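# Adjust equipment case latch hook so it seals

## Task

Turn the latch's threaded hook in or out until, once the lever is closed, the lid is clamped onto its gasket hard enough to seal, while closing the lever still takes no more than a firm push. Finish with the case latched and the hook's tip engaged behind the keeper's rim. The result must hold by itself with the robot not holding anything in place. Then release everything and move the grippers away.

## Robot and tools

Robot: two 7-joint arms, left_arm and right_arm, each ending in a two-finger gripper. Arm names are not image sides. All printed poses share one scene frame: origin on the table top midway between the arms, +z up, +x out over the table, and left_arm sits toward +y.

execute_actions takes "actions", a list that is empty or holds one item, plus an optional "pictures" boolean (images come by default). An empty list just reports the current state. An item with "rows" is a motion: 1 to 15 rows, and "steps" up to 15 (default 15). Each row covers one control step of 1/30 s; if rows run out, the last one repeats. An item with only "steps" (up to 300) is a wait, counted from the previous result, and your reply time eats into it. A refused call moves nothing.

Row layout: one flat list of 18 numbers, each in [-1, 1], always for both arms. Numbers 1-7 are left_arm joint offsets in the order waist, shoulder, upper arm roll, elbow, forearm roll, wrist pitch, wrist roll; 8 is left gripper position; 9 is left gripper speed; 10-18 repeat this for right_arm.

Joint numbers are offsets, not poses. They are relative to the joint angles in the latest result that lists them; before any such result in the scene, or for a second call inside the same reply, relative to where the arm stands when the action begins. They are not cumulative across rows. Scale: 1.0 equals 0.9985 rad for waist, shoulder, upper arm roll and elbow, and 0.8765 rad for forearm roll, wrist pitch and wrist roll. An all-zero row is not a hold; it pulls the arm back to the reference angles. Stated joint ranges (rad): waist -69.115 to 69.115, shoulder -2.250 to 2.250, upper arm roll -69.115 to 69.115, elbow -2.580 to 2.580, forearm roll -69.115 to 69.115, wrist pitch -2.100 to 2.100, wrist roll -69.115 to 69.115. True ends may differ by up to 0.013 rad. Asking more than 0.013 rad beyond an end is refused; a smaller overshoot is clipped and reported as "joint sent to its limit" (possibly about an earlier action). No such line does not prove more room exists.

Gripper position is absolute, not an offset: +1 fully open (85 mm gap), 0 about 41 mm, about -0.8 pads touch, -1 closes until blocked. Gripper speed: -1 about 20 mm/s, 0 about 85, +1 about 150. A full close squeezes roughly 190-235 N per pad; there is no force input. For a softer grip, open first, then close only a little narrower than the object. Stopped fingers ignore changes under 0.01, but re-close on their own if the object yields, force drops or the object is lost. To keep a gripper unchanged, resend its previous two numbers; 0 is itself a command. The fingers point along the gripper's +z and open along its y; fingertips extend about 19 mm past the reported point when closed, 6 mm when open, and move about 13 mm farther out while closing, so leave clearance above surfaces.

Motion: joints are speed and acceleration limited and finish together. Each step, a joint target may lead the measured angle by at most 0.304 rad (first four joints) or 0.266 rad (last three), and targets are scaled back if they would shift the gripper over 70 mm. Big moves may still be in progress when the result arrives. Between calls the arms keep pursuing the last row sent, until all nearly stop or a step is HELD.

Result lines: per arm end_effector_position (m) and end_effector_quat_wxyz; the printed position can be off, worse at long reach. position_measured_pct is about 50 minus 50 times the actual finger position (0 = fully open); stopping below 90 short of the requested position means something is held or blocking, about 90 means pads met. Joint positions (rad) and Joint velocities (rad/s) give one block per arm in joint order; joint torques follow the same order and carry per-arm offset, scale and noise, changing at rest only with contact or load. "joint command not followed" means a clearance check altered joint targets on some steps. HELD marks steps where your row was partly or wholly not sent.

Faults: if contact torque reaches a joint's load limit (47.5 N m for the first four joints, 29.9 for the last three, held weight included), that arm freezes for 10 s and drops the rest of the call. Holding loads heats motors: a MOTOR HOT warning appears from 60 °C, and at 75 °C the arm goes limp and sinks (OVER-TEMPERATURE FAULT).

zoom_image: "camera" is one of cam_head_left, cam_head_right, cam_left_wrist, cam_right_wrist (each 896x504); "region" is [x0, y0, x1, y1] in that image's pixels from the top-left, no bigger than 504 by 504. It enlarges the latest full image.

finished_scene: "scene" is the number of the current scene; it ends and grades it irreversibly. Replying with no tool call ends the run.

Avoid: knocking or placing anything off the table, arms hitting or pressing on each other, slams, drops, slips and very hard pushes. Move smoothly, and release the case and withdraw before finishing.

Each tool is called after "Call:" as a command line: name --argument value for each argument, lists and objects as JSON in quotes; but a table of rows of numbers goes row by row, as --pt "numbers of a row", without its own name.

## Session

Call:
execute_actions --actions '[]'

Scene clock: 0.00 s of 9600.00 s.
left_arm: end_effector_position=(+0.1987, +0.7605, +0.2603) position_measured_pct=0.0 end_effector_quat_wxyz=(-0.106, +0.819, -0.548, -0.134) | right_arm: end_effector_position=(+0.4788, -0.6855, +0.1794) position_measured_pct=0.0 end_effector_quat_wxyz=(-0.207, +0.855, -0.465, -0.100)
Joint positions: left_arm=[-0.443  0.188 -0.248  1.865 -0.305  0.933  2.829] | right_arm=[ 1.006  1.203 -0.698  0.348  0.271  1.953  4.381]
Joint velocities: left_arm=[-0.     0.     0.     0.001  0.    -0.001 -0.   ] | right_arm=[-0.    -0.001  0.001  0.     0.     0.001 -0.002]
Joint torques (N m, as the joint torque sensors report them, + toward a larger angle): no reading
Motor temperatures (°C, as the motors report them): left_arm=[29 35 24 25 33 38 45] | right_arm=[30 26 27 26 29 28 34]

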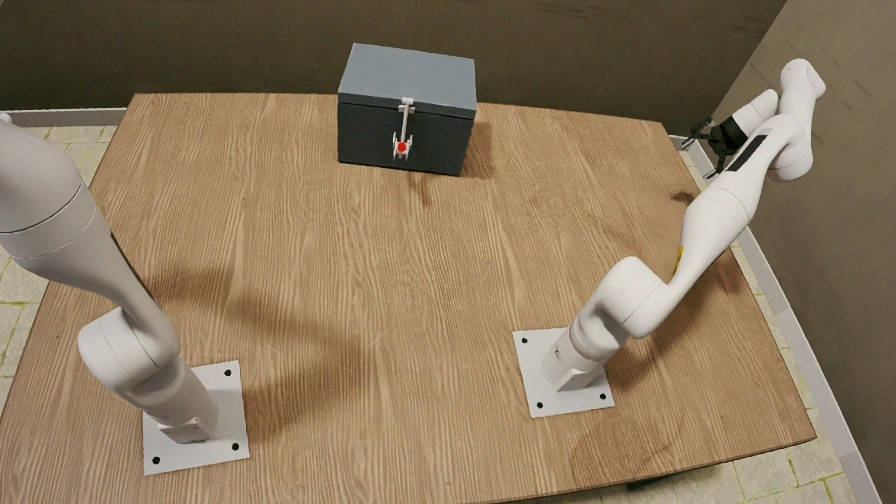

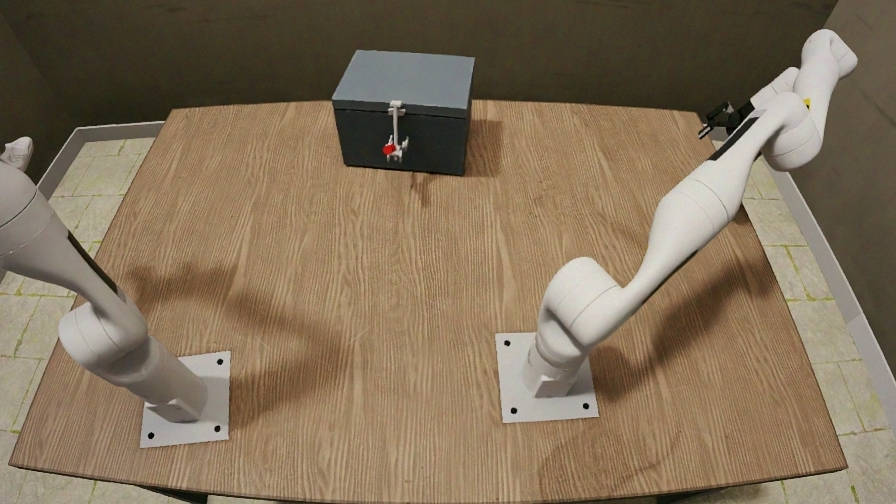

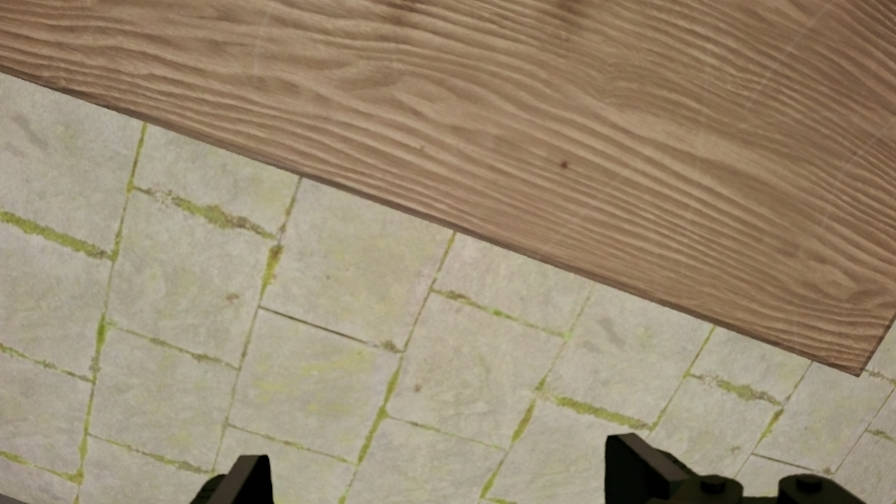

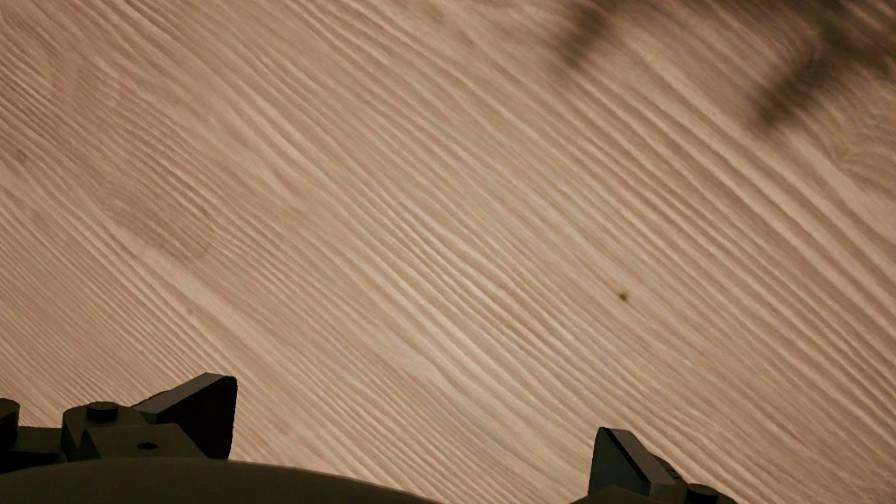

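Call:
zoom_image --camera "cam_head_right" --region '[320, 40, 500, 190]'

Call:
zoom_image --camera "cam_head_left" --region '[320, 40, 500, 190]'

Region (320, 40, 500, 190) of cam_head_right's 896x504 image, scaled by 2.800, with more detail than that image has.

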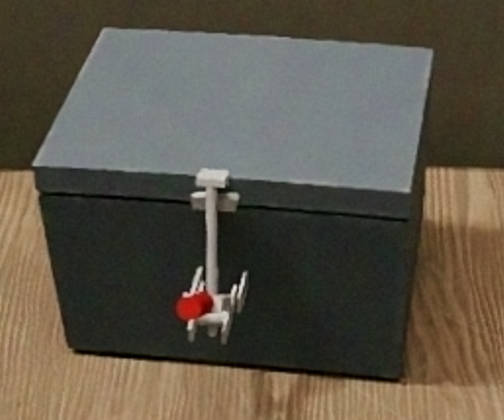

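Region (320, 40, 500, 190) of cam_head_left's 896x504 image, scaled by 2.800, with more detail than that image has.

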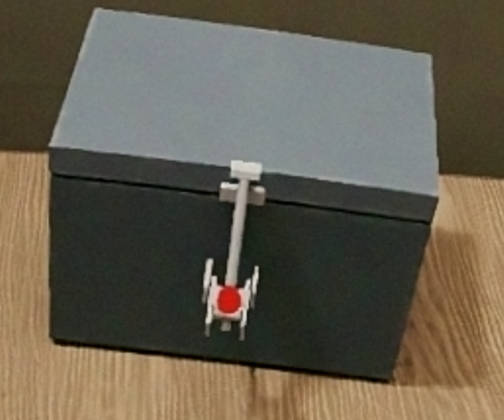

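Call:
execute_actions --actions '[{"rows":[[0.2,0.62,0.124,-0.446,0.925,0.49,-0.314,1,0,-0.75,-0.6375,0.699,0.910,-0.309,-0.724,1,-0.6,0.5]],"steps":15}]' --pictures false

Call:
execute_actions --actions '[{"steps":20}]' --pictures false

Scene clock: 20.40 s of 9600.00 s.
left_arm: end_effector_position=(+0.3212, +0.6774, +0.2037) position_measured_pct=0.0 end_effector_quat_wxyz=(+0.031, +0.750, -0.657, -0.076) | right_arm: end_effector_position=(+0.5740, -0.5733, +0.2498) position_measured_pct=50.8 end_effector_quat_wxyz=(-0.128, +0.955, -0.266, -0.020)
Joint positions: left_arm=[-0.313  0.468 -0.168  1.602 -0.066  1.17   2.65 ] | right_arm=[ 0.741  0.937 -0.437  0.61   0.102  1.724  4.609]
Joint velocities: left_arm=[ 0.193  0.712  0.127 -0.52   0.625  0.541 -0.276] | right_arm=[-0.72  -0.713  0.708  0.711 -0.285 -0.625  0.622]
Joint torques (N m, as the joint torque sensors report them, + toward a larger angle): left_arm=[ -0.29 -16.62  -1.3   -7.32  -0.29   0.6    0.08] | right_arm=[  0.   -25.84  -3.17  -8.01  -0.73   0.15   0.25]
Motor temperatures (°C, as the motors report them): left_arm=[29 35 24 25 33 38 45] | right_arm=[30 26 27 26 29 28 34]
Steps of this call (steps 1 to 597: nothing new was sent; steps 598 to 612: all 15 steps of this action). Readings (joint positions | what the end effector reports):
598: left_arm=[-0.442 0.189 -0.248 1.864 -0.304 0.934 2.828] | right_arm=[1.005 1.202 -0.697 0.349 0.271 1.952 4.382] | left_arm position_measured_pct=0.0 | right_arm position_measured_pct=0.0
599: left_arm=[-0.437 0.196 -0.247 1.858 -0.301 0.939 2.824] | right_arm=[1.000 1.196 -0.691 0.354 0.268 1.948 4.386] | left_arm position_measured_pct=0.0 | right_arm position_measured_pct=0.8
601: left_arm=[-0.418 0.226 -0.238 1.831 -0.278 0.962 2.801] | right_arm=[0.973 1.167 -0.664 0.381 0.246 1.925 4.409] | left_arm position_measured_pct=0.0 | right_arm position_measured_pct=6.3
605: left_arm=[-0.371 0.310 -0.205 1.748 -0.204 1.034 2.734] | right_arm=[0.894 1.089 -0.587 0.459 0.182 1.857 4.477] | left_arm position_measured_pct=0.0 | right_arm position_measured_pct=21.8
612: the state above

Scene clock: 21.07 s of 9600.00 s.
left_arm: end_effector_position=(+0.4359, +0.4962, +0.1232) position_measured_pct=0.0 end_effector_quat_wxyz=(+0.242, +0.732, -0.624, +0.128) | right_arm: end_effector_position=(+0.5604, -0.4207, +0.2551) position_measured_pct=80.2 end_effector_quat_wxyz=(+0.000, +0.992, +0.128, +0.007)
Joint positions: left_arm=[-0.243  0.801 -0.123  1.422  0.495  1.36   2.554] | right_arm=[ 0.275  0.578 -0.012  1.22   0.002  1.331  5.205]
Joint velocities: left_arm=[ 0.015  0.06   0.008 -0.033  0.231  0.034 -0.017] | right_arm=[-0.215 -0.125  0.178  0.522 -0.031 -0.17   0.744]
Joint torques (N m, as the joint torque sensors report them, + toward a larger angle): left_arm=[ -0.95 -22.48  -0.64  -6.09   0.54   1.07   0.19] | right_arm=[  1.13 -21.02   0.49  -8.65  -0.02  -0.47  -0.39]
Motor temperatures (°C, as the motors report them): left_arm=[29 35 24 25 33 38 45] | right_arm=[30 26 27 26 29 28 34]
Steps of this call (steps 1 to 20: the robot went on to your last target). Readings (joint positions | what the end effector reports):
1: left_arm=[-0.307 0.492 -0.164 1.586 -0.045 1.187 2.642] | right_arm=[0.717 0.913 -0.413 0.634 0.093 1.703 4.630] | left_arm position_measured_pct=0.0 | right_arm position_measured_pct=54.8
2: left_arm=[-0.301 0.516 -0.160 1.570 -0.024 1.203 2.633] | right_arm=[0.691 0.888 -0.388 0.659 0.084 1.681 4.652] | left_arm position_measured_pct=0.0 | right_arm position_measured_pct=58.7
4: left_arm=[-0.291 0.564 -0.153 1.543 0.019 1.232 2.619] | right_arm=[0.639 0.836 -0.336 0.710 0.068 1.636 4.698] | left_arm position_measured_pct=0.0 | right_arm position_measured_pct=67.1
8: left_arm=[-0.273 0.655 -0.142 1.496 0.121 1.281 2.594] | right_arm=[0.516 0.731 -0.218 0.830 0.041 1.530 4.803] | left_arm position_measured_pct=0.0 | right_arm position_measured_pct=78.6
20: the state above

Call:
execute_actions --actions '[{"rows":[[0.1,0.2,0.06,-0.15,0.9368,0.4965,-0.315,1,0,-0.8975,-0.0115,0.012,0.0369,-0.002,-0.0145,1,-0.6,0.5]],"steps":15}]' --pictures false

Call:
execute_actions --actions '[{"steps":12}]' --pictures false

Scene clock: 23.57 s of 9600.00 s.
left_arm: end_effector_position=(+0.4763, +0.3322, +0.1899) position_measured_pct=0.0 end_effector_quat_wxyz=(-0.428, -0.554, +0.634, -0.328) | right_arm: end_effector_position=(+0.5722, -0.2621, +0.2499) position_measured_pct=80.2 end_effector_quat_wxyz=(+0.001, +0.910, +0.415, +0.000)
Joint positions: left_arm=[-0.157  0.974 -0.071  1.292  0.913  1.716  2.314] | right_arm=[-0.034  0.567  0.001  1.256  0.001  1.318  5.508]
Joint velocities: left_arm=[ 0.092  0.169  0.06  -0.134  1.211  0.556 -0.256] | right_arm=[-0.685  0.001 -0.002 -0.001  0.    -0.     0.6  ]
Joint torques (N m, as the joint torque sensors report them, + toward a larger angle): left_arm=[ -0.79 -23.57   0.83  -6.26   1.31   1.91  -0.06] | right_arm=[ -0.3  -20.3   -0.59  -8.01   0.01  -0.04  -0.33]
Motor temperatures (°C, as the motors report them): left_arm=[29 35 24 25 33 38 45] | right_arm=[30 26 27 26 29 28 34]
Steps of this call (steps 1 to 30: the robot went on to your last target; steps 31 to 60: nothing new was sent; steps 61 to 75: all 15 steps of this action). Readings (joint positions | what the end effector reports):
61: left_arm=[-0.242 0.808 -0.124 1.419 0.507 1.363 2.552] | right_arm=[0.255 0.566 0.001 1.257 0.000 1.319 5.259] | left_arm position_measured_pct=0.0 | right_arm position_measured_pct=80.2
62: left_arm=[-0.239 0.814 -0.124 1.414 0.513 1.370 2.546] | right_arm=[0.249 0.566 0.002 1.257 0.001 1.319 5.263] | left_arm position_measured_pct=0.0 | right_arm position_measured_pct=80.2
64: left_arm=[-0.226 0.844 -0.117 1.393 0.548 1.406 2.510] | right_arm=[0.220 0.566 0.004 1.257 0.002 1.318 5.286] | left_arm position_measured_pct=0.0 | right_arm position_measured_pct=80.2
68: left_arm=[-0.191 0.910 -0.093 1.343 0.665 1.522 2.412] | right_arm=[0.126 0.567 0.001 1.256 0.000 1.318 5.368] | left_arm position_measured_pct=0.0 | right_arm position_measured_pct=80.2
75: the state above

Scene clock: 23.97 s of 9600.00 s.
left_arm: end_effector_position=(+0.5471, +0.2917, +0.2794) position_measured_pct=0.0 end_effector_quat_wxyz=(-0.442, -0.501, +0.546, -0.505) | right_arm: end_effector_position=(+0.5502, -0.1179, +0.2498) position_measured_pct=80.2 end_effector_quat_wxyz=(+0.000, +0.773, +0.634, +0.000)
Joint positions: left_arm=[-0.143  0.999 -0.062  1.272  1.31   1.795  2.278] | right_arm=[-0.308  0.567  0.     1.256  0.     1.318  5.749]
Joint velocities: left_arm=[ 0.001  0.004 -0.001 -0.005  0.137  0.013 -0.005] | right_arm=[-0.686  0.001 -0.001  0.001  0.001  0.     0.601]
Joint torques (N m, as the joint torque sensors report them, + toward a larger angle): left_arm=[ -0.29 -22.8    2.03  -5.69   1.48   2.17   0.12] | right_arm=[ -0.69 -20.25  -0.48  -7.78   0.11  -0.15   0.12]
Motor temperatures (°C, as the motors report them): left_arm=[29 35 24 25 33 38 45] | right_arm=[30 26 27 26 29 28 34]
Steps of this call (steps 1 to 12: the robot went on to your last target). Readings (joint positions | what the end effector reports):
1: left_arm=[-0.154 0.979 -0.069 1.288 0.953 1.733 2.307] | right_arm=[-0.057 0.567 0.001 1.256 0.000 1.318 5.528] | left_arm position_measured_pct=0.0 | right_arm position_measured_pct=80.2
2: left_arm=[-0.152 0.984 -0.067 1.285 0.994 1.747 2.300] | right_arm=[-0.079 0.567 0.001 1.256 0.000 1.318 5.548] | left_arm position_measured_pct=0.0 | right_arm position_measured_pct=80.2
4: left_arm=[-0.148 0.990 -0.065 1.280 1.075 1.766 2.291] | right_arm=[-0.125 0.567 0.001 1.256 0.000 1.318 5.588] | left_arm position_measured_pct=0.0 | right_arm position_measured_pct=80.2
8: left_arm=[-0.145 0.997 -0.063 1.274 1.234 1.788 2.282] | right_arm=[-0.217 0.567 0.001 1.256 0.000 1.318 5.669] | left_arm position_measured_pct=0.0 | right_arm position_measured_pct=80.2
12: the state above

Call:
execute_actions --actions '[{"rows":[[0.1056,0.4337,0.062,-0.299,0.007,0,0,1,0,-0.3137,0,0,0,0,0,1,-0.6,0.5]],"steps":15}]' --pictures false

Call:
execute_actions --actions '[{"steps":12}]' --pictures false

Call:
execute_actions --actions '[{"rows":[[0,0,0,0,0,0,0,1,0,0,0,0,0,0,0,0.53,-0.6,0.5]],"steps":15}]' --pictures false

Call:
execute_actions --actions '[{"steps":10}]'

Scene clock: 26.37 s of 9600.00 s.
left_arm: end_effector_position=(+0.5641, +0.2375, +0.1555) position_measured_pct=0.0 end_effector_quat_wxyz=(+0.505, +0.473, -0.538, +0.481) | right_arm: end_effector_position=(+0.4787, +0.0316, +0.2498) position_measured_pct=80.2 end_effector_quat_wxyz=(+0.000, +0.310, +0.951, +0.000)
Joint positions: left_arm=[-0.06   1.325 -0.013  1.034  1.316  1.795  2.278] | right_arm=[-0.622  0.567  0.     1.256  0.     1.318  6.575]
Joint velocities: left_arm=[ 0.153  0.743  0.091 -0.428 -0.003 -0.005  0.001] | right_arm=[-0.001  0.    -0.     0.001 -0.     0.001  0.812]
Joint torques (N m, as the joint torque sensors report them, + toward a larger angle): left_arm=[  0.33 -26.15   2.76  -5.21   1.74   2.34  -0.05] | right_arm=[ -0.19 -19.93  -0.22  -8.58   0.17  -0.14   0.06]
Motor temperatures (°C, as the motors report them): left_arm=[29 35 24 25 33 38 45] | right_arm=[30 26 27 26 29 28 34]
Steps of this call (steps 1 to 45: the robot went on to your last target; steps 46 to 57: nothing new was sent; steps 58 to 72: all 15 steps of this action). Readings (joint positions | what the end effector reports):
58: left_arm=[-0.143 1.002 -0.063 1.271 1.316 1.796 2.278] | right_arm=[-0.621 0.567 0.000 1.256 0.000 1.318 6.083] | left_arm position_measured_pct=0.0 | right_arm position_measured_pct=80.2
59: left_arm=[-0.141 1.008 -0.062 1.265 1.316 1.796 2.278] | right_arm=[-0.621 0.567 0.000 1.256 0.000 1.318 6.092] | left_arm position_measured_pct=0.0 | right_arm position_measured_pct=80.2
61: left_arm=[-0.131 1.038 -0.057 1.237 1.317 1.797 2.278] | right_arm=[-0.621 0.567 0.000 1.256 0.000 1.318 6.143] | left_arm position_measured_pct=0.0 | right_arm position_measured_pct=80.2
65: left_arm=[-0.099 1.145 -0.037 1.145 1.316 1.795 2.278] | right_arm=[-0.622 0.567 0.000 1.256 0.000 1.318 6.303] | left_arm position_measured_pct=0.0 | right_arm position_measured_pct=80.2
72: the state above

Scene clock: 26.77 s of 9600.00 s.
left_arm: end_effector_position=(+0.5581, +0.2211, +0.1109) position_measured_pct=0.0 end_effector_quat_wxyz=(+0.527, +0.471, -0.528, +0.471) | right_arm: end_effector_position=(+0.4787, +0.0316, +0.2498) position_measured_pct=80.2 end_effector_quat_wxyz=(+0.000, +0.285, +0.958, +0.000)
Joint positions: left_arm=[-0.038  1.43  -0.001  0.974  1.316  1.795  2.278] | right_arm=[-0.622  0.567  0.     1.256  0.     1.318  6.626]
Joint velocities: left_arm=[ 0.002  0.017  0.    -0.007 -0.     0.001 -0.   ] | right_arm=[ 0.     0.    -0.001 -0.001  0.001  0.001  0.002]
Joint torques (N m, as the joint torque sensors report them, + toward a larger angle): left_arm=[ -0.11 -26.14   2.9   -5.32   1.8    2.33   0.1 ] | right_arm=[ -0.6  -19.55  -0.19  -7.92   0.2   -0.06   0.02]
Motor temperatures (°C, as the motors report them): left_arm=[29 35 24 25 33 38 45] | right_arm=[30 26 27 26 29 28 34]
Steps of this call (steps 1 to 12: the robot went on to your last target). Readings (joint positions | what the end effector reports):
1: left_arm=[-0.055 1.349 -0.010 1.020 1.316 1.795 2.278] | right_arm=[-0.622 0.567 0.000 1.256 0.000 1.318 6.598] | left_arm position_measured_pct=0.0 | right_arm position_measured_pct=80.2
2: left_arm=[-0.050 1.371 -0.008 1.008 1.316 1.795 2.278] | right_arm=[-0.622 0.567 0.000 1.256 0.000 1.318 6.612] | left_arm position_measured_pct=0.0 | right_arm position_measured_pct=80.2
4: left_arm=[-0.044 1.404 -0.004 0.990 1.315 1.794 2.278] | right_arm=[-0.622 0.567 0.000 1.256 0.000 1.318 6.622] | left_arm position_measured_pct=0.0 | right_arm position_measured_pct=80.2
8: left_arm=[-0.039 1.426 -0.001 0.976 1.316 1.795 2.278] | right_arm=[-0.622 0.567 0.000 1.256 0.000 1.318 6.625] | left_arm position_measured_pct=0.0 | right_arm position_measured_pct=80.2
12: the state above

Scene clock: 27.27 s of 9600.00 s.
left_arm: end_effector_position=(+0.5581, +0.2211, +0.1109) position_measured_pct=0.0 end_effector_quat_wxyz=(+0.527, +0.471, -0.528, +0.471) | right_arm: end_effector_position=(+0.4787, +0.0316, +0.2498) position_measured_pct=80.2 end_effector_quat_wxyz=(+0.000, +0.064, +0.998, +0.000)
Joint positions: left_arm=[-0.038  1.43  -0.001  0.974  1.316  1.795  2.278] | right_arm=[-0.622  0.567  0.     1.256  0.     1.318  7.077]
Joint velocities: left_arm=[ 0.001  0.    -0.     0.     0.     0.004 -0.   ] | right_arm=[ 0.    -0.    -0.001 -0.002  0.    -0.001  0.323]
Joint torques (N m, as the joint torque sensors report them, + toward a larger angle): left_arm=[  0.16 -25.97   2.81  -5.1    1.83   2.3   -0.09] | right_arm=[ -0.32 -20.1   -0.33  -8.06   0.16  -0.17   0.13]
Motor temperatures (°C, as the motors report them): left_arm=[29 35 24 25 33 38 45] | right_arm=[30 26 27 26 29 28 34]
Steps of this call (steps 1 to 15: all 15 steps of this action). Readings (joint positions | what the end effector reports):
1: left_arm=[-0.038 1.430 -0.001 0.974 1.316 1.795 2.278] | right_arm=[-0.622 0.567 0.000 1.256 0.000 1.318 6.627] | left_arm position_measured_pct=0.0 | right_arm position_measured_pct=80.2
2: left_arm=[-0.038 1.430 -0.001 0.974 1.316 1.795 2.278] | right_arm=[-0.622 0.567 0.000 1.256 0.000 1.318 6.637] | left_arm position_measured_pct=0.0 | right_arm position_measured_pct=80.2
4: left_arm=[-0.038 1.430 -0.001 0.974 1.316 1.795 2.278] | right_arm=[-0.622 0.567 0.000 1.256 0.000 1.318 6.687] | left_arm position_measured_pct=0.0 | right_arm position_measured_pct=80.2
8: left_arm=[-0.038 1.430 -0.001 0.974 1.316 1.795 2.278] | right_arm=[-0.622 0.567 0.000 1.256 0.000 1.318 6.847] | left_arm position_measured_pct=0.0 | right_arm position_measured_pct=80.2
15: the state above

Scene clock: 27.60 s of 9600.00 s.
left_arm: end_effector_position=(+0.5581, +0.2211, +0.1109) position_measured_pct=0.0 end_effector_quat_wxyz=(+0.527, +0.471, -0.528, +0.471) | right_arm: end_effector_position=(+0.4787, +0.0316, +0.2498) position_measured_pct=80.2 end_effector_quat_wxyz=(+0.000, +0.057, +0.998, +0.000)
Joint positions: left_arm=[-0.038  1.43  -0.001  0.974  1.316  1.795  2.278] | right_arm=[-0.622  0.567  0.     1.256  0.     1.318  7.09 ]
Joint velocities: left_arm=[-0.001 -0.    -0.     0.    -0.    -0.     0.   ] | right_arm=[ 0.     0.     0.001 -0.002  0.001  0.001  0.002]
Joint torques (N m, as the joint torque sensors report them, + toward a larger angle): left_arm=[ -0.02 -25.42   2.97  -5.16   1.66   2.26  -0.01] | right_arm=[ -0.34 -19.65  -0.02  -7.85  -0.17  -0.28  -0.1 ]
Motor temperatures (°C, as the motors report them): left_arm=[29 35 24 25 33 38 45] | right_arm=[30 26 27 26 29 28 34]
Steps of this call (steps 1 to 10: the robot went on to your last target). Readings (joint positions | what the end effector reports):
1: left_arm=[-0.038 1.430 -0.001 0.974 1.316 1.795 2.278] | right_arm=[-0.622 0.567 0.000 1.256 0.000 1.318 7.084] | left_arm position_measured_pct=0.0 | right_arm position_measured_pct=80.2
2: left_arm=[-0.038 1.430 -0.001 0.974 1.316 1.795 2.278] | right_arm=[-0.622 0.567 0.000 1.256 0.000 1.318 7.087] | left_arm position_measured_pct=0.0 | right_arm position_measured_pct=80.2
4: left_arm=[-0.038 1.430 -0.001 0.974 1.316 1.795 2.278] | right_arm=[-0.622 0.567 0.000 1.256 0.000 1.318 7.089] | left_arm position_measured_pct=0.0 | right_arm position_measured_pct=80.2
8: left_arm=[-0.038 1.430 -0.001 0.974 1.316 1.795 2.278] | right_arm=[-0.622 0.567 0.000 1.256 0.000 1.318 7.090] | left_arm position_measured_pct=0.0 | right_arm position_measured_pct=80.2
10: the state above

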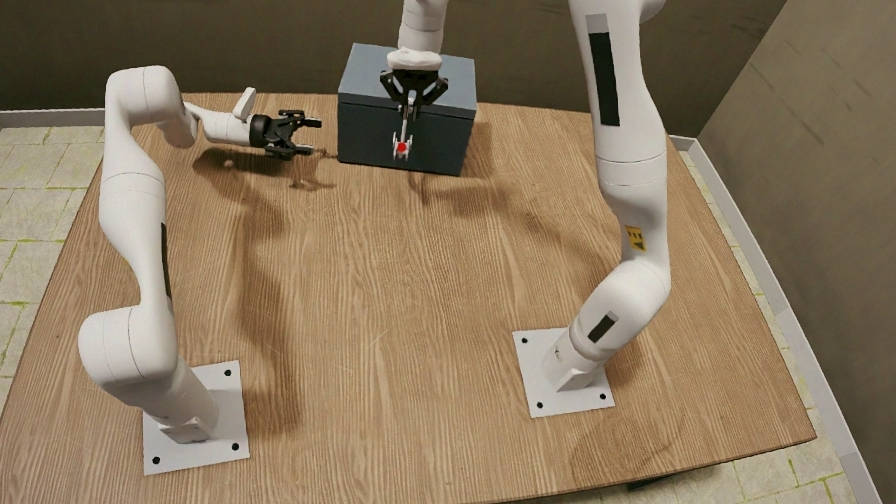

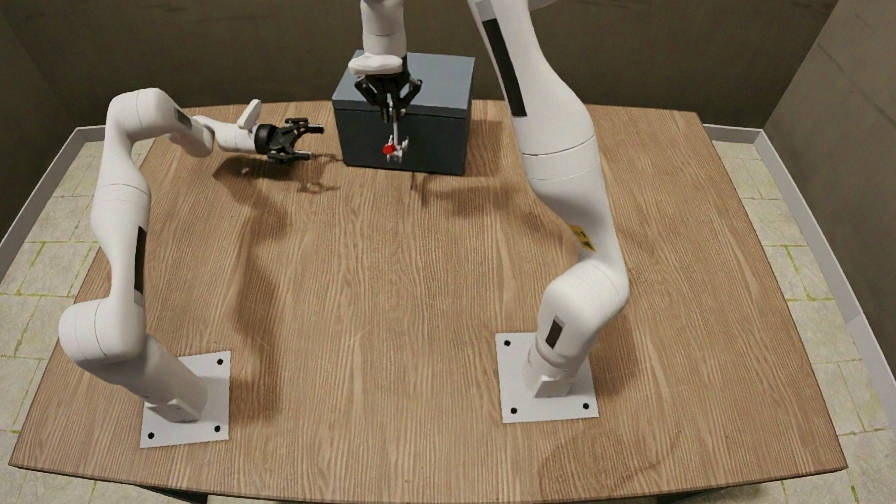

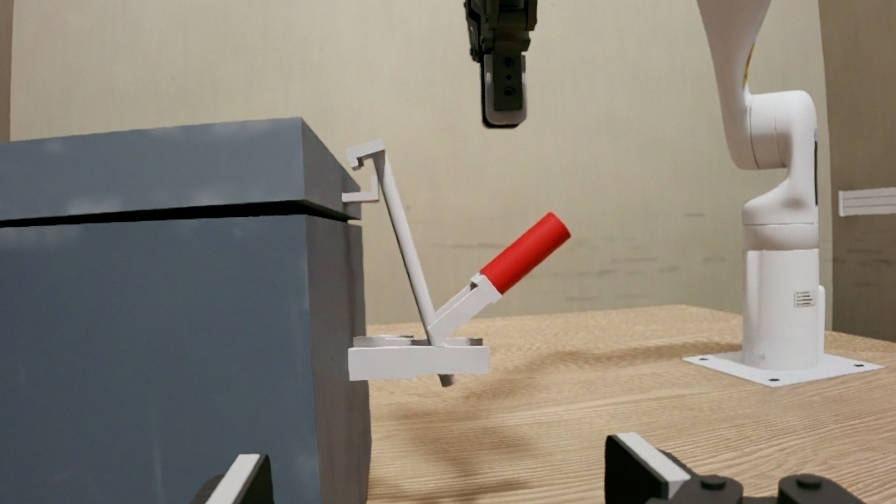

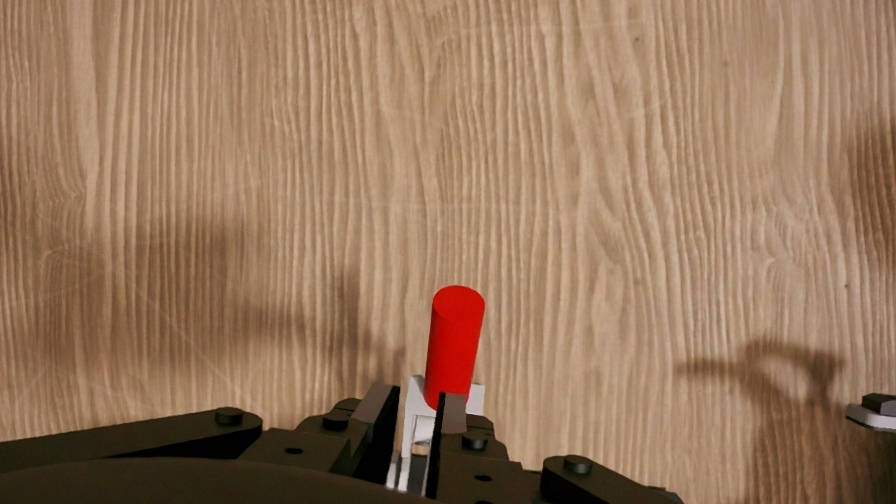

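Call:
zoom_image --camera "cam_left_wrist" --region '[250, 100, 610, 410]'

Call:
zoom_image --camera "cam_left_wrist" --region '[250, 130, 410, 240]'

Region (250, 100, 610, 410) of cam_left_wrist's 896x504 image, scaled by 1.400; it fills the top 434 rows of this view, and the rest is white.

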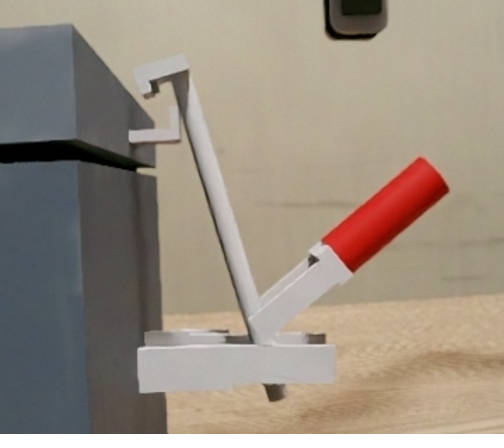

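Region (250, 130, 410, 240) of cam_left_wrist's 896x504 image, scaled by 3.150; it fills the top 346 rows of this view, and the rest is white.

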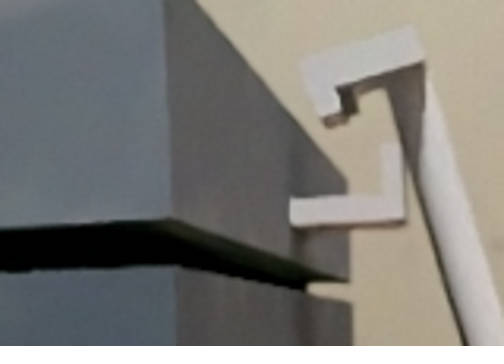

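Call:
execute_actions --actions '[{"rows":[[0,0,0,0,0,0,0,1,0,0,0.056,0,0.1297,0,-0.2107,0,-0.6,0.5]],"steps":15}]' --pictures false

Call:
execute_actions --actions '[{"steps":6}]'

Scene clock: 42.50 s of 9600.00 s.
left_arm: end_effector_position=(+0.5581, +0.2211, +0.1109) position_measured_pct=0.0 end_effector_quat_wxyz=(+0.527, +0.471, -0.528, +0.471) | right_arm: end_effector_position=(+0.4785, +0.0314, +0.1823) position_measured_pct=80.2 end_effector_quat_wxyz=(+0.000, +0.057, +0.998, -0.000)
Joint positions: left_arm=[-0.038  1.43  -0.001  0.974  1.316  1.795  2.278] | right_arm=[-0.622  0.623  0.     1.385  0.     1.133  7.09 ]
Joint velocities: left_arm=[-0.001  0.    -0.    -0.001 -0.     0.002  0.   ] | right_arm=[ 0.     0.002 -0.001  0.005  0.001 -0.006 -0.001]
Joint torques (N m, as the joint torque sensors report them, + toward a larger angle): left_arm=[  0.16 -25.69   3.    -5.14   1.57   2.15   0.23] | right_arm=[ -0.35 -19.61  -0.4   -7.18   0.07  -0.29   0.17]
Motor temperatures (°C, as the motors report them): left_arm=[29 35 24 25 33 38 45] | right_arm=[30 27 27 26 29 28 34]
Steps of this call (steps 1 to 30: the robot went on to your last target; steps 31 to 432: nothing new was sent; steps 433 to 447: all 15 steps of this action). Readings (joint positions | what the end effector reports):
433: left_arm=[-0.038 1.430 -0.001 0.974 1.316 1.795 2.278] | right_arm=[-0.622 0.568 0.000 1.257 0.000 1.316 7.090] | left_arm position_measured_pct=0.0 | right_arm position_measured_pct=80.2
434: left_arm=[-0.038 1.430 -0.001 0.974 1.316 1.795 2.278] | right_arm=[-0.622 0.570 0.000 1.262 0.000 1.309 7.090] | left_arm position_measured_pct=0.0 | right_arm position_measured_pct=80.2
436: left_arm=[-0.038 1.430 -0.001 0.974 1.316 1.795 2.278] | right_arm=[-0.622 0.581 0.000 1.288 0.000 1.271 7.090] | left_arm position_measured_pct=0.0 | right_arm position_measured_pct=80.2
440: left_arm=[-0.038 1.430 -0.001 0.974 1.316 1.795 2.278] | right_arm=[-0.622 0.614 0.000 1.365 0.000 1.163 7.090] | left_arm position_measured_pct=0.0 | right_arm position_measured_pct=80.2
447: the state above

Scene clock: 42.70 s of 9600.00 s.
left_arm: end_effector_position=(+0.5581, +0.2211, +0.1109) position_measured_pct=0.0 end_effector_quat_wxyz=(+0.527, +0.471, -0.528, +0.471) | right_arm: end_effector_position=(+0.4785, +0.0314, +0.1821) position_measured_pct=80.2 end_effector_quat_wxyz=(+0.000, +0.057, +0.998, -0.000)
Joint positions: left_arm=[-0.038  1.43  -0.001  0.974  1.316  1.795  2.278] | right_arm=[-0.622  0.623  0.     1.385  0.     1.133  7.09 ]
Joint velocities: left_arm=[-0.001  0.     0.    -0.001  0.     0.001  0.001] | right_arm=[-0.    -0.     0.001  0.001  0.     0.001  0.003]
Joint torques (N m, as the joint torque sensors report them, + toward a larger angle): left_arm=[  0.25 -25.64   2.92  -5.19   1.87   2.24   0.12] | right_arm=[  0.01 -19.8   -0.18  -7.34  -0.03  -0.11   0.27]
Motor temperatures (°C, as the motors report them): left_arm=[29 35 24 25 33 38 45] | right_arm=[30 27 27 26 29 28 34]
Steps of this call (steps 1 to 6: the robot went on to your last target). Readings (joint positions | what the end effector reports):
1: left_arm=[-0.038 1.430 -0.001 0.974 1.316 1.795 2.278] | right_arm=[-0.622 0.623 0.000 1.385 0.000 1.133 7.090] | left_arm position_measured_pct=0.0 | right_arm position_measured_pct=80.2
2: left_arm=[-0.038 1.430 -0.001 0.974 1.316 1.795 2.278] | right_arm=[-0.622 0.623 0.000 1.385 0.000 1.133 7.090] | left_arm position_measured_pct=0.0 | right_arm position_measured_pct=80.2
4: left_arm=[-0.038 1.430 -0.001 0.974 1.316 1.795 2.278] | right_arm=[-0.622 0.623 0.000 1.385 0.000 1.133 7.090] | left_arm position_measured_pct=0.0 | right_arm position_measured_pct=80.2
6: the state above

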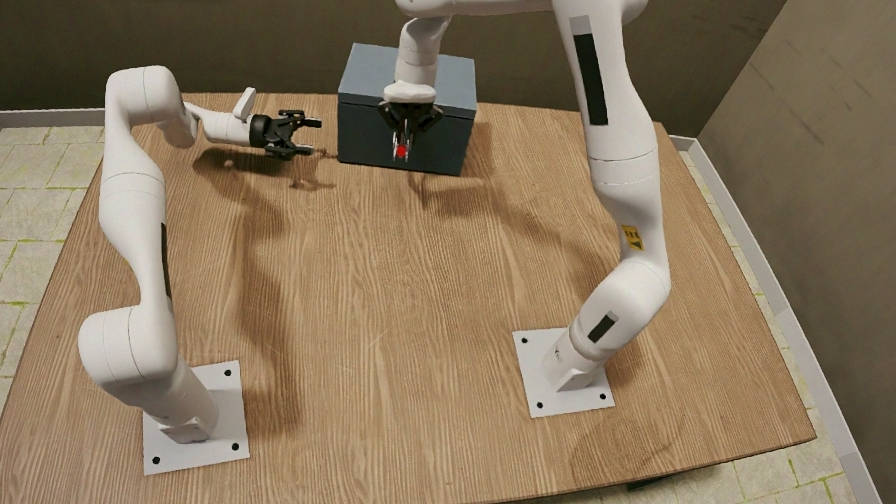

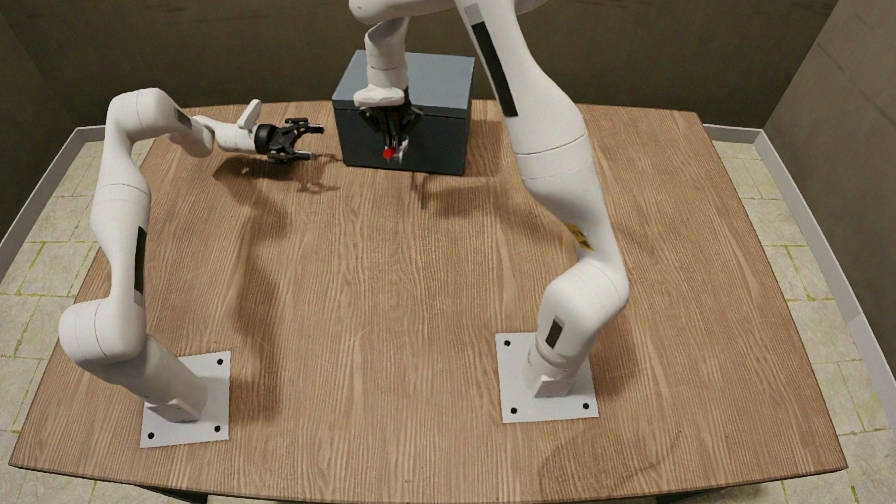

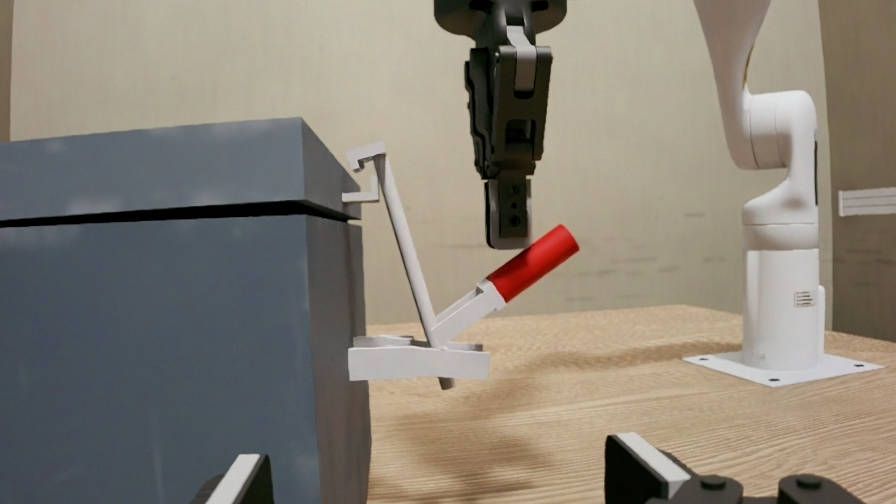

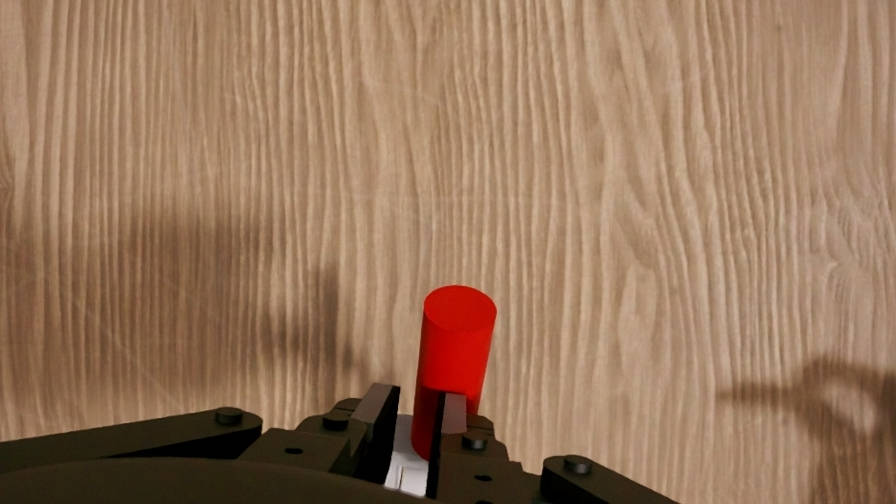

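Call:
execute_actions --actions '[{"rows":[[0,0,0,0,0,0,0,1,0,-0.0102,0.009,0,-0.022,0,0.015,-0.0116,-0.6,0.5]],"steps":8}]' --pictures false

Call:
execute_actions --actions '[{"rows":[[0,0,0,0,0,0,0,1,0,-0.004,0.002,0,0.020,0,-0.026,-0.005,-0.6,0.5],[0,0,0,0,0,0,0,1,0,-0.004,0.002,0,0.020,0,-0.026,-0.005,-0.6,0.5],[0,0,0,0,0,0,0,1,0,-0.008,0.005,0,0.041,0,-0.053,-0.010,-0.6,0.5],[0,0,0,0,0,0,0,1,0,-0.008,0.005,0,0.041,0,-0.053,-0.010,-0.6,0.5],[0,0,0,0,0,0,0,1,0,-0.013,0.007,0,0.062,0,-0.079,-0.015,-0.6,0.5],[0,0,0,0,0,0,0,1,0,-0.013,0.007,0,0.062,0,-0.079,-0.015,-0.6,0.5],[0,0,0,0,0,0,0,1,0,-0.017,0.010,0,0.083,0,-0.1055,-0.020,-0.6,0.5]],"steps":15}]'

Scene clock: 46.63 s of 9600.00 s.
left_arm: end_effector_position=(+0.5581, +0.2211, +0.1109) position_measured_pct=0.0 end_effector_quat_wxyz=(+0.527, +0.471, -0.528, +0.471) | right_arm: end_effector_position=(+0.4791, +0.0384, +0.1837) position_measured_pct=80.2 end_effector_quat_wxyz=(+0.000, +0.057, +0.998, +0.000)
Joint positions: left_arm=[-0.038  1.43  -0.001  0.974  1.316  1.795  2.278] | right_arm=[-0.631  0.631  0.     1.365  0.     1.145  7.08 ]
Joint velocities: left_arm=[-0.     0.001 -0.     0.     0.    -0.001 -0.   ] | right_arm=[-0.008  0.007  0.002 -0.018 -0.     0.009 -0.008]
Joint torques (N m, as the joint torque sensors report them, + toward a larger angle): left_arm=[  0.23 -25.6    2.89  -5.13   1.84   2.43   0.01] | right_arm=[ -0.16 -19.93  -0.55  -7.42   0.28  -0.27   0.04]
Motor temperatures (°C, as the motors report them): left_arm=[29 35 24 25 33 38 45] | right_arm=[30 27 27 26 29 28 34]
Steps of this call (steps 1 to 15: the robot went on to your last target; steps 16 to 110: nothing new was sent; steps 111 to 118: all 8 steps of this action). Readings (joint positions | what the end effector reports):
111: left_arm=[-0.038 1.430 -0.001 0.974 1.316 1.795 2.278] | right_arm=[-0.622 0.623 0.001 1.385 0.000 1.133 7.090] | left_arm position_measured_pct=0.0 | right_arm position_measured_pct=80.2
112: left_arm=[-0.038 1.430 -0.001 0.974 1.316 1.795 2.278] | right_arm=[-0.625 0.626 0.001 1.380 0.001 1.136 7.088] | left_arm position_measured_pct=0.0 | right_arm position_measured_pct=80.2
114: left_arm=[-0.038 1.430 -0.001 0.974 1.316 1.795 2.278] | right_arm=[-0.629 0.629 0.001 1.371 0.000 1.142 7.083] | left_arm position_measured_pct=0.0 | right_arm position_measured_pct=80.2
118: the state above

Scene clock: 47.13 s of 9600.00 s.
left_arm: end_effector_position=(+0.5581, +0.2211, +0.1109) position_measured_pct=0.0 end_effector_quat_wxyz=(+0.527, +0.471, -0.528, +0.471) | right_arm: end_effector_position=(+0.4665, +0.0398, +0.1558) position_measured_pct=80.2 end_effector_quat_wxyz=(+0.001, +0.057, +0.998, +0.000)
Joint positions: left_arm=[-0.038  1.43  -0.001  0.974  1.316  1.795  2.278] | right_arm=[-0.648  0.641 -0.     1.446  0.     1.054  7.063]
Joint velocities: left_arm=[ 0.001 -0.001  0.    -0.     0.     0.001  0.001] | right_arm=[-0.005  0.     0.001  0.016 -0.    -0.021 -0.002]
Joint torques (N m, as the joint torque sensors report them, + toward a larger angle): left_arm=[  0.31 -25.68   3.    -5.54   1.8    2.1    0.08] | right_arm=[  0.58 -20.     0.03  -6.56   0.1    0.39  -0.03]
Motor temperatures (°C, as the motors report them): left_arm=[29 35 24 25 33 38 45] | right_arm=[30 27 27 26 29 28 34]
Steps of this call (steps 1 to 15: all 15 steps of this action). Readings (joint positions | what the end effector reports):
1: left_arm=[-0.038 1.430 -0.001 0.974 1.316 1.795 2.278] | right_arm=[-0.632 0.631 0.000 1.365 0.000 1.145 7.080] | left_arm position_measured_pct=0.0 | right_arm position_measured_pct=80.2
2: left_arm=[-0.038 1.430 -0.001 0.974 1.316 1.795 2.278] | right_arm=[-0.632 0.631 0.001 1.369 0.000 1.140 7.079] | left_arm position_measured_pct=0.0 | right_arm position_measured_pct=80.2
4: left_arm=[-0.038 1.430 -0.001 0.974 1.316 1.795 2.278] | right_arm=[-0.635 0.632 0.001 1.382 0.000 1.126 7.077] | left_arm position_measured_pct=0.0 | right_arm position_measured_pct=80.2
8: left_arm=[-0.038 1.430 -0.001 0.974 1.316 1.795 2.278] | right_arm=[-0.642 0.636 0.000 1.416 0.000 1.087 7.069] | left_arm position_measured_pct=0.0 | right_arm position_measured_pct=80.2
15: the state above

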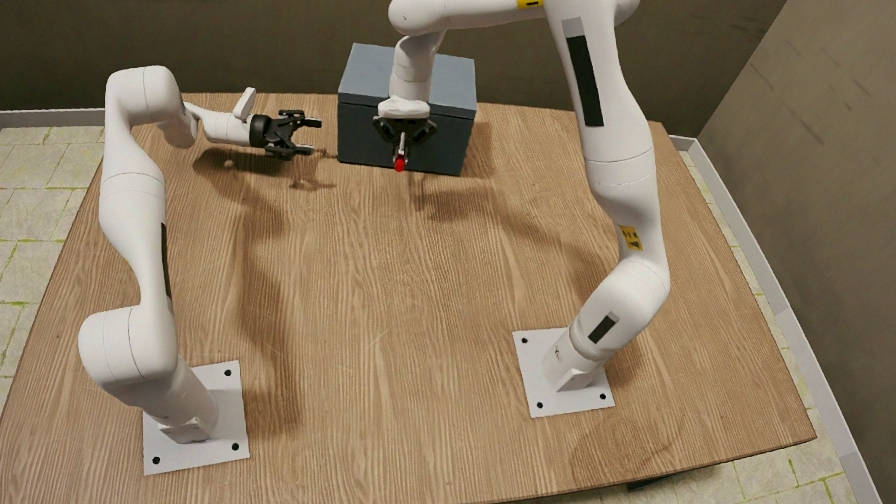

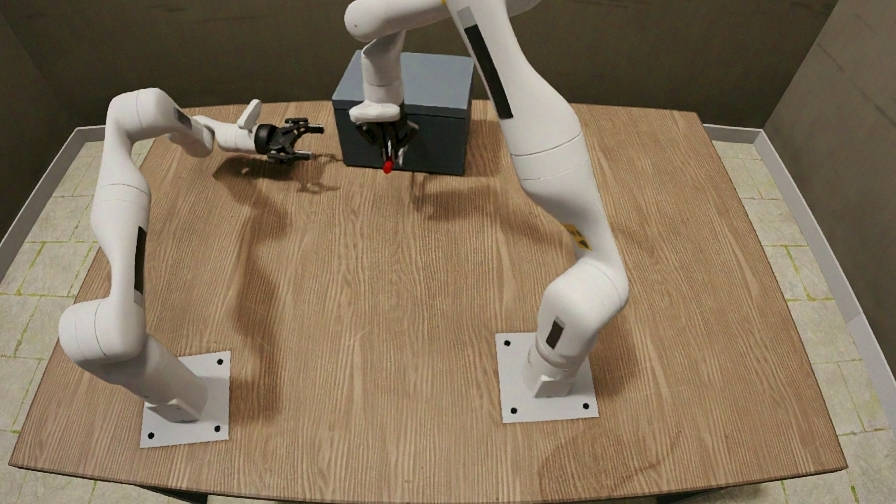

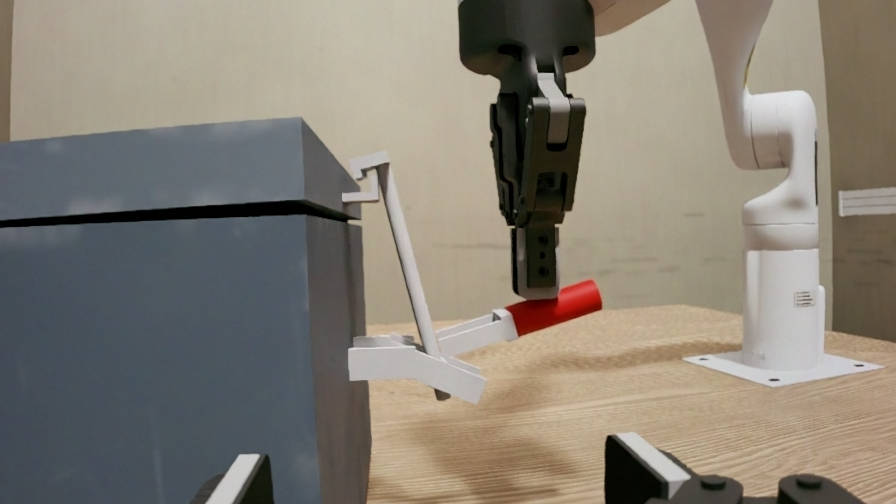

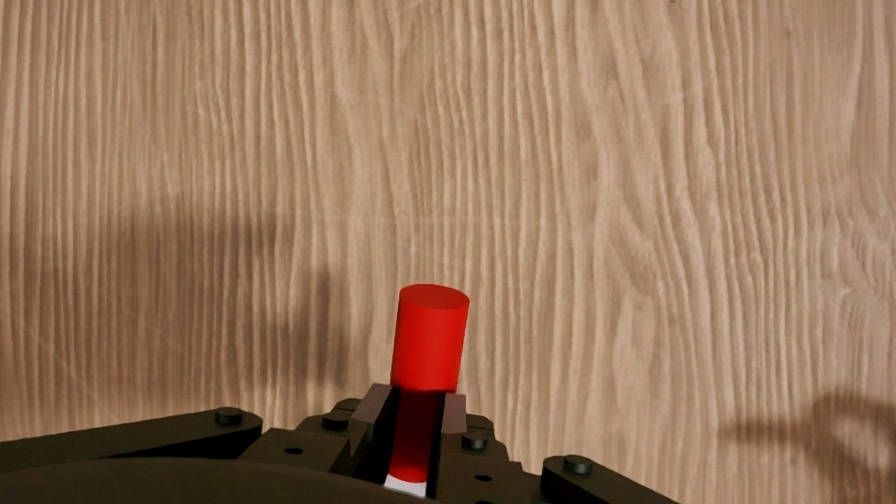

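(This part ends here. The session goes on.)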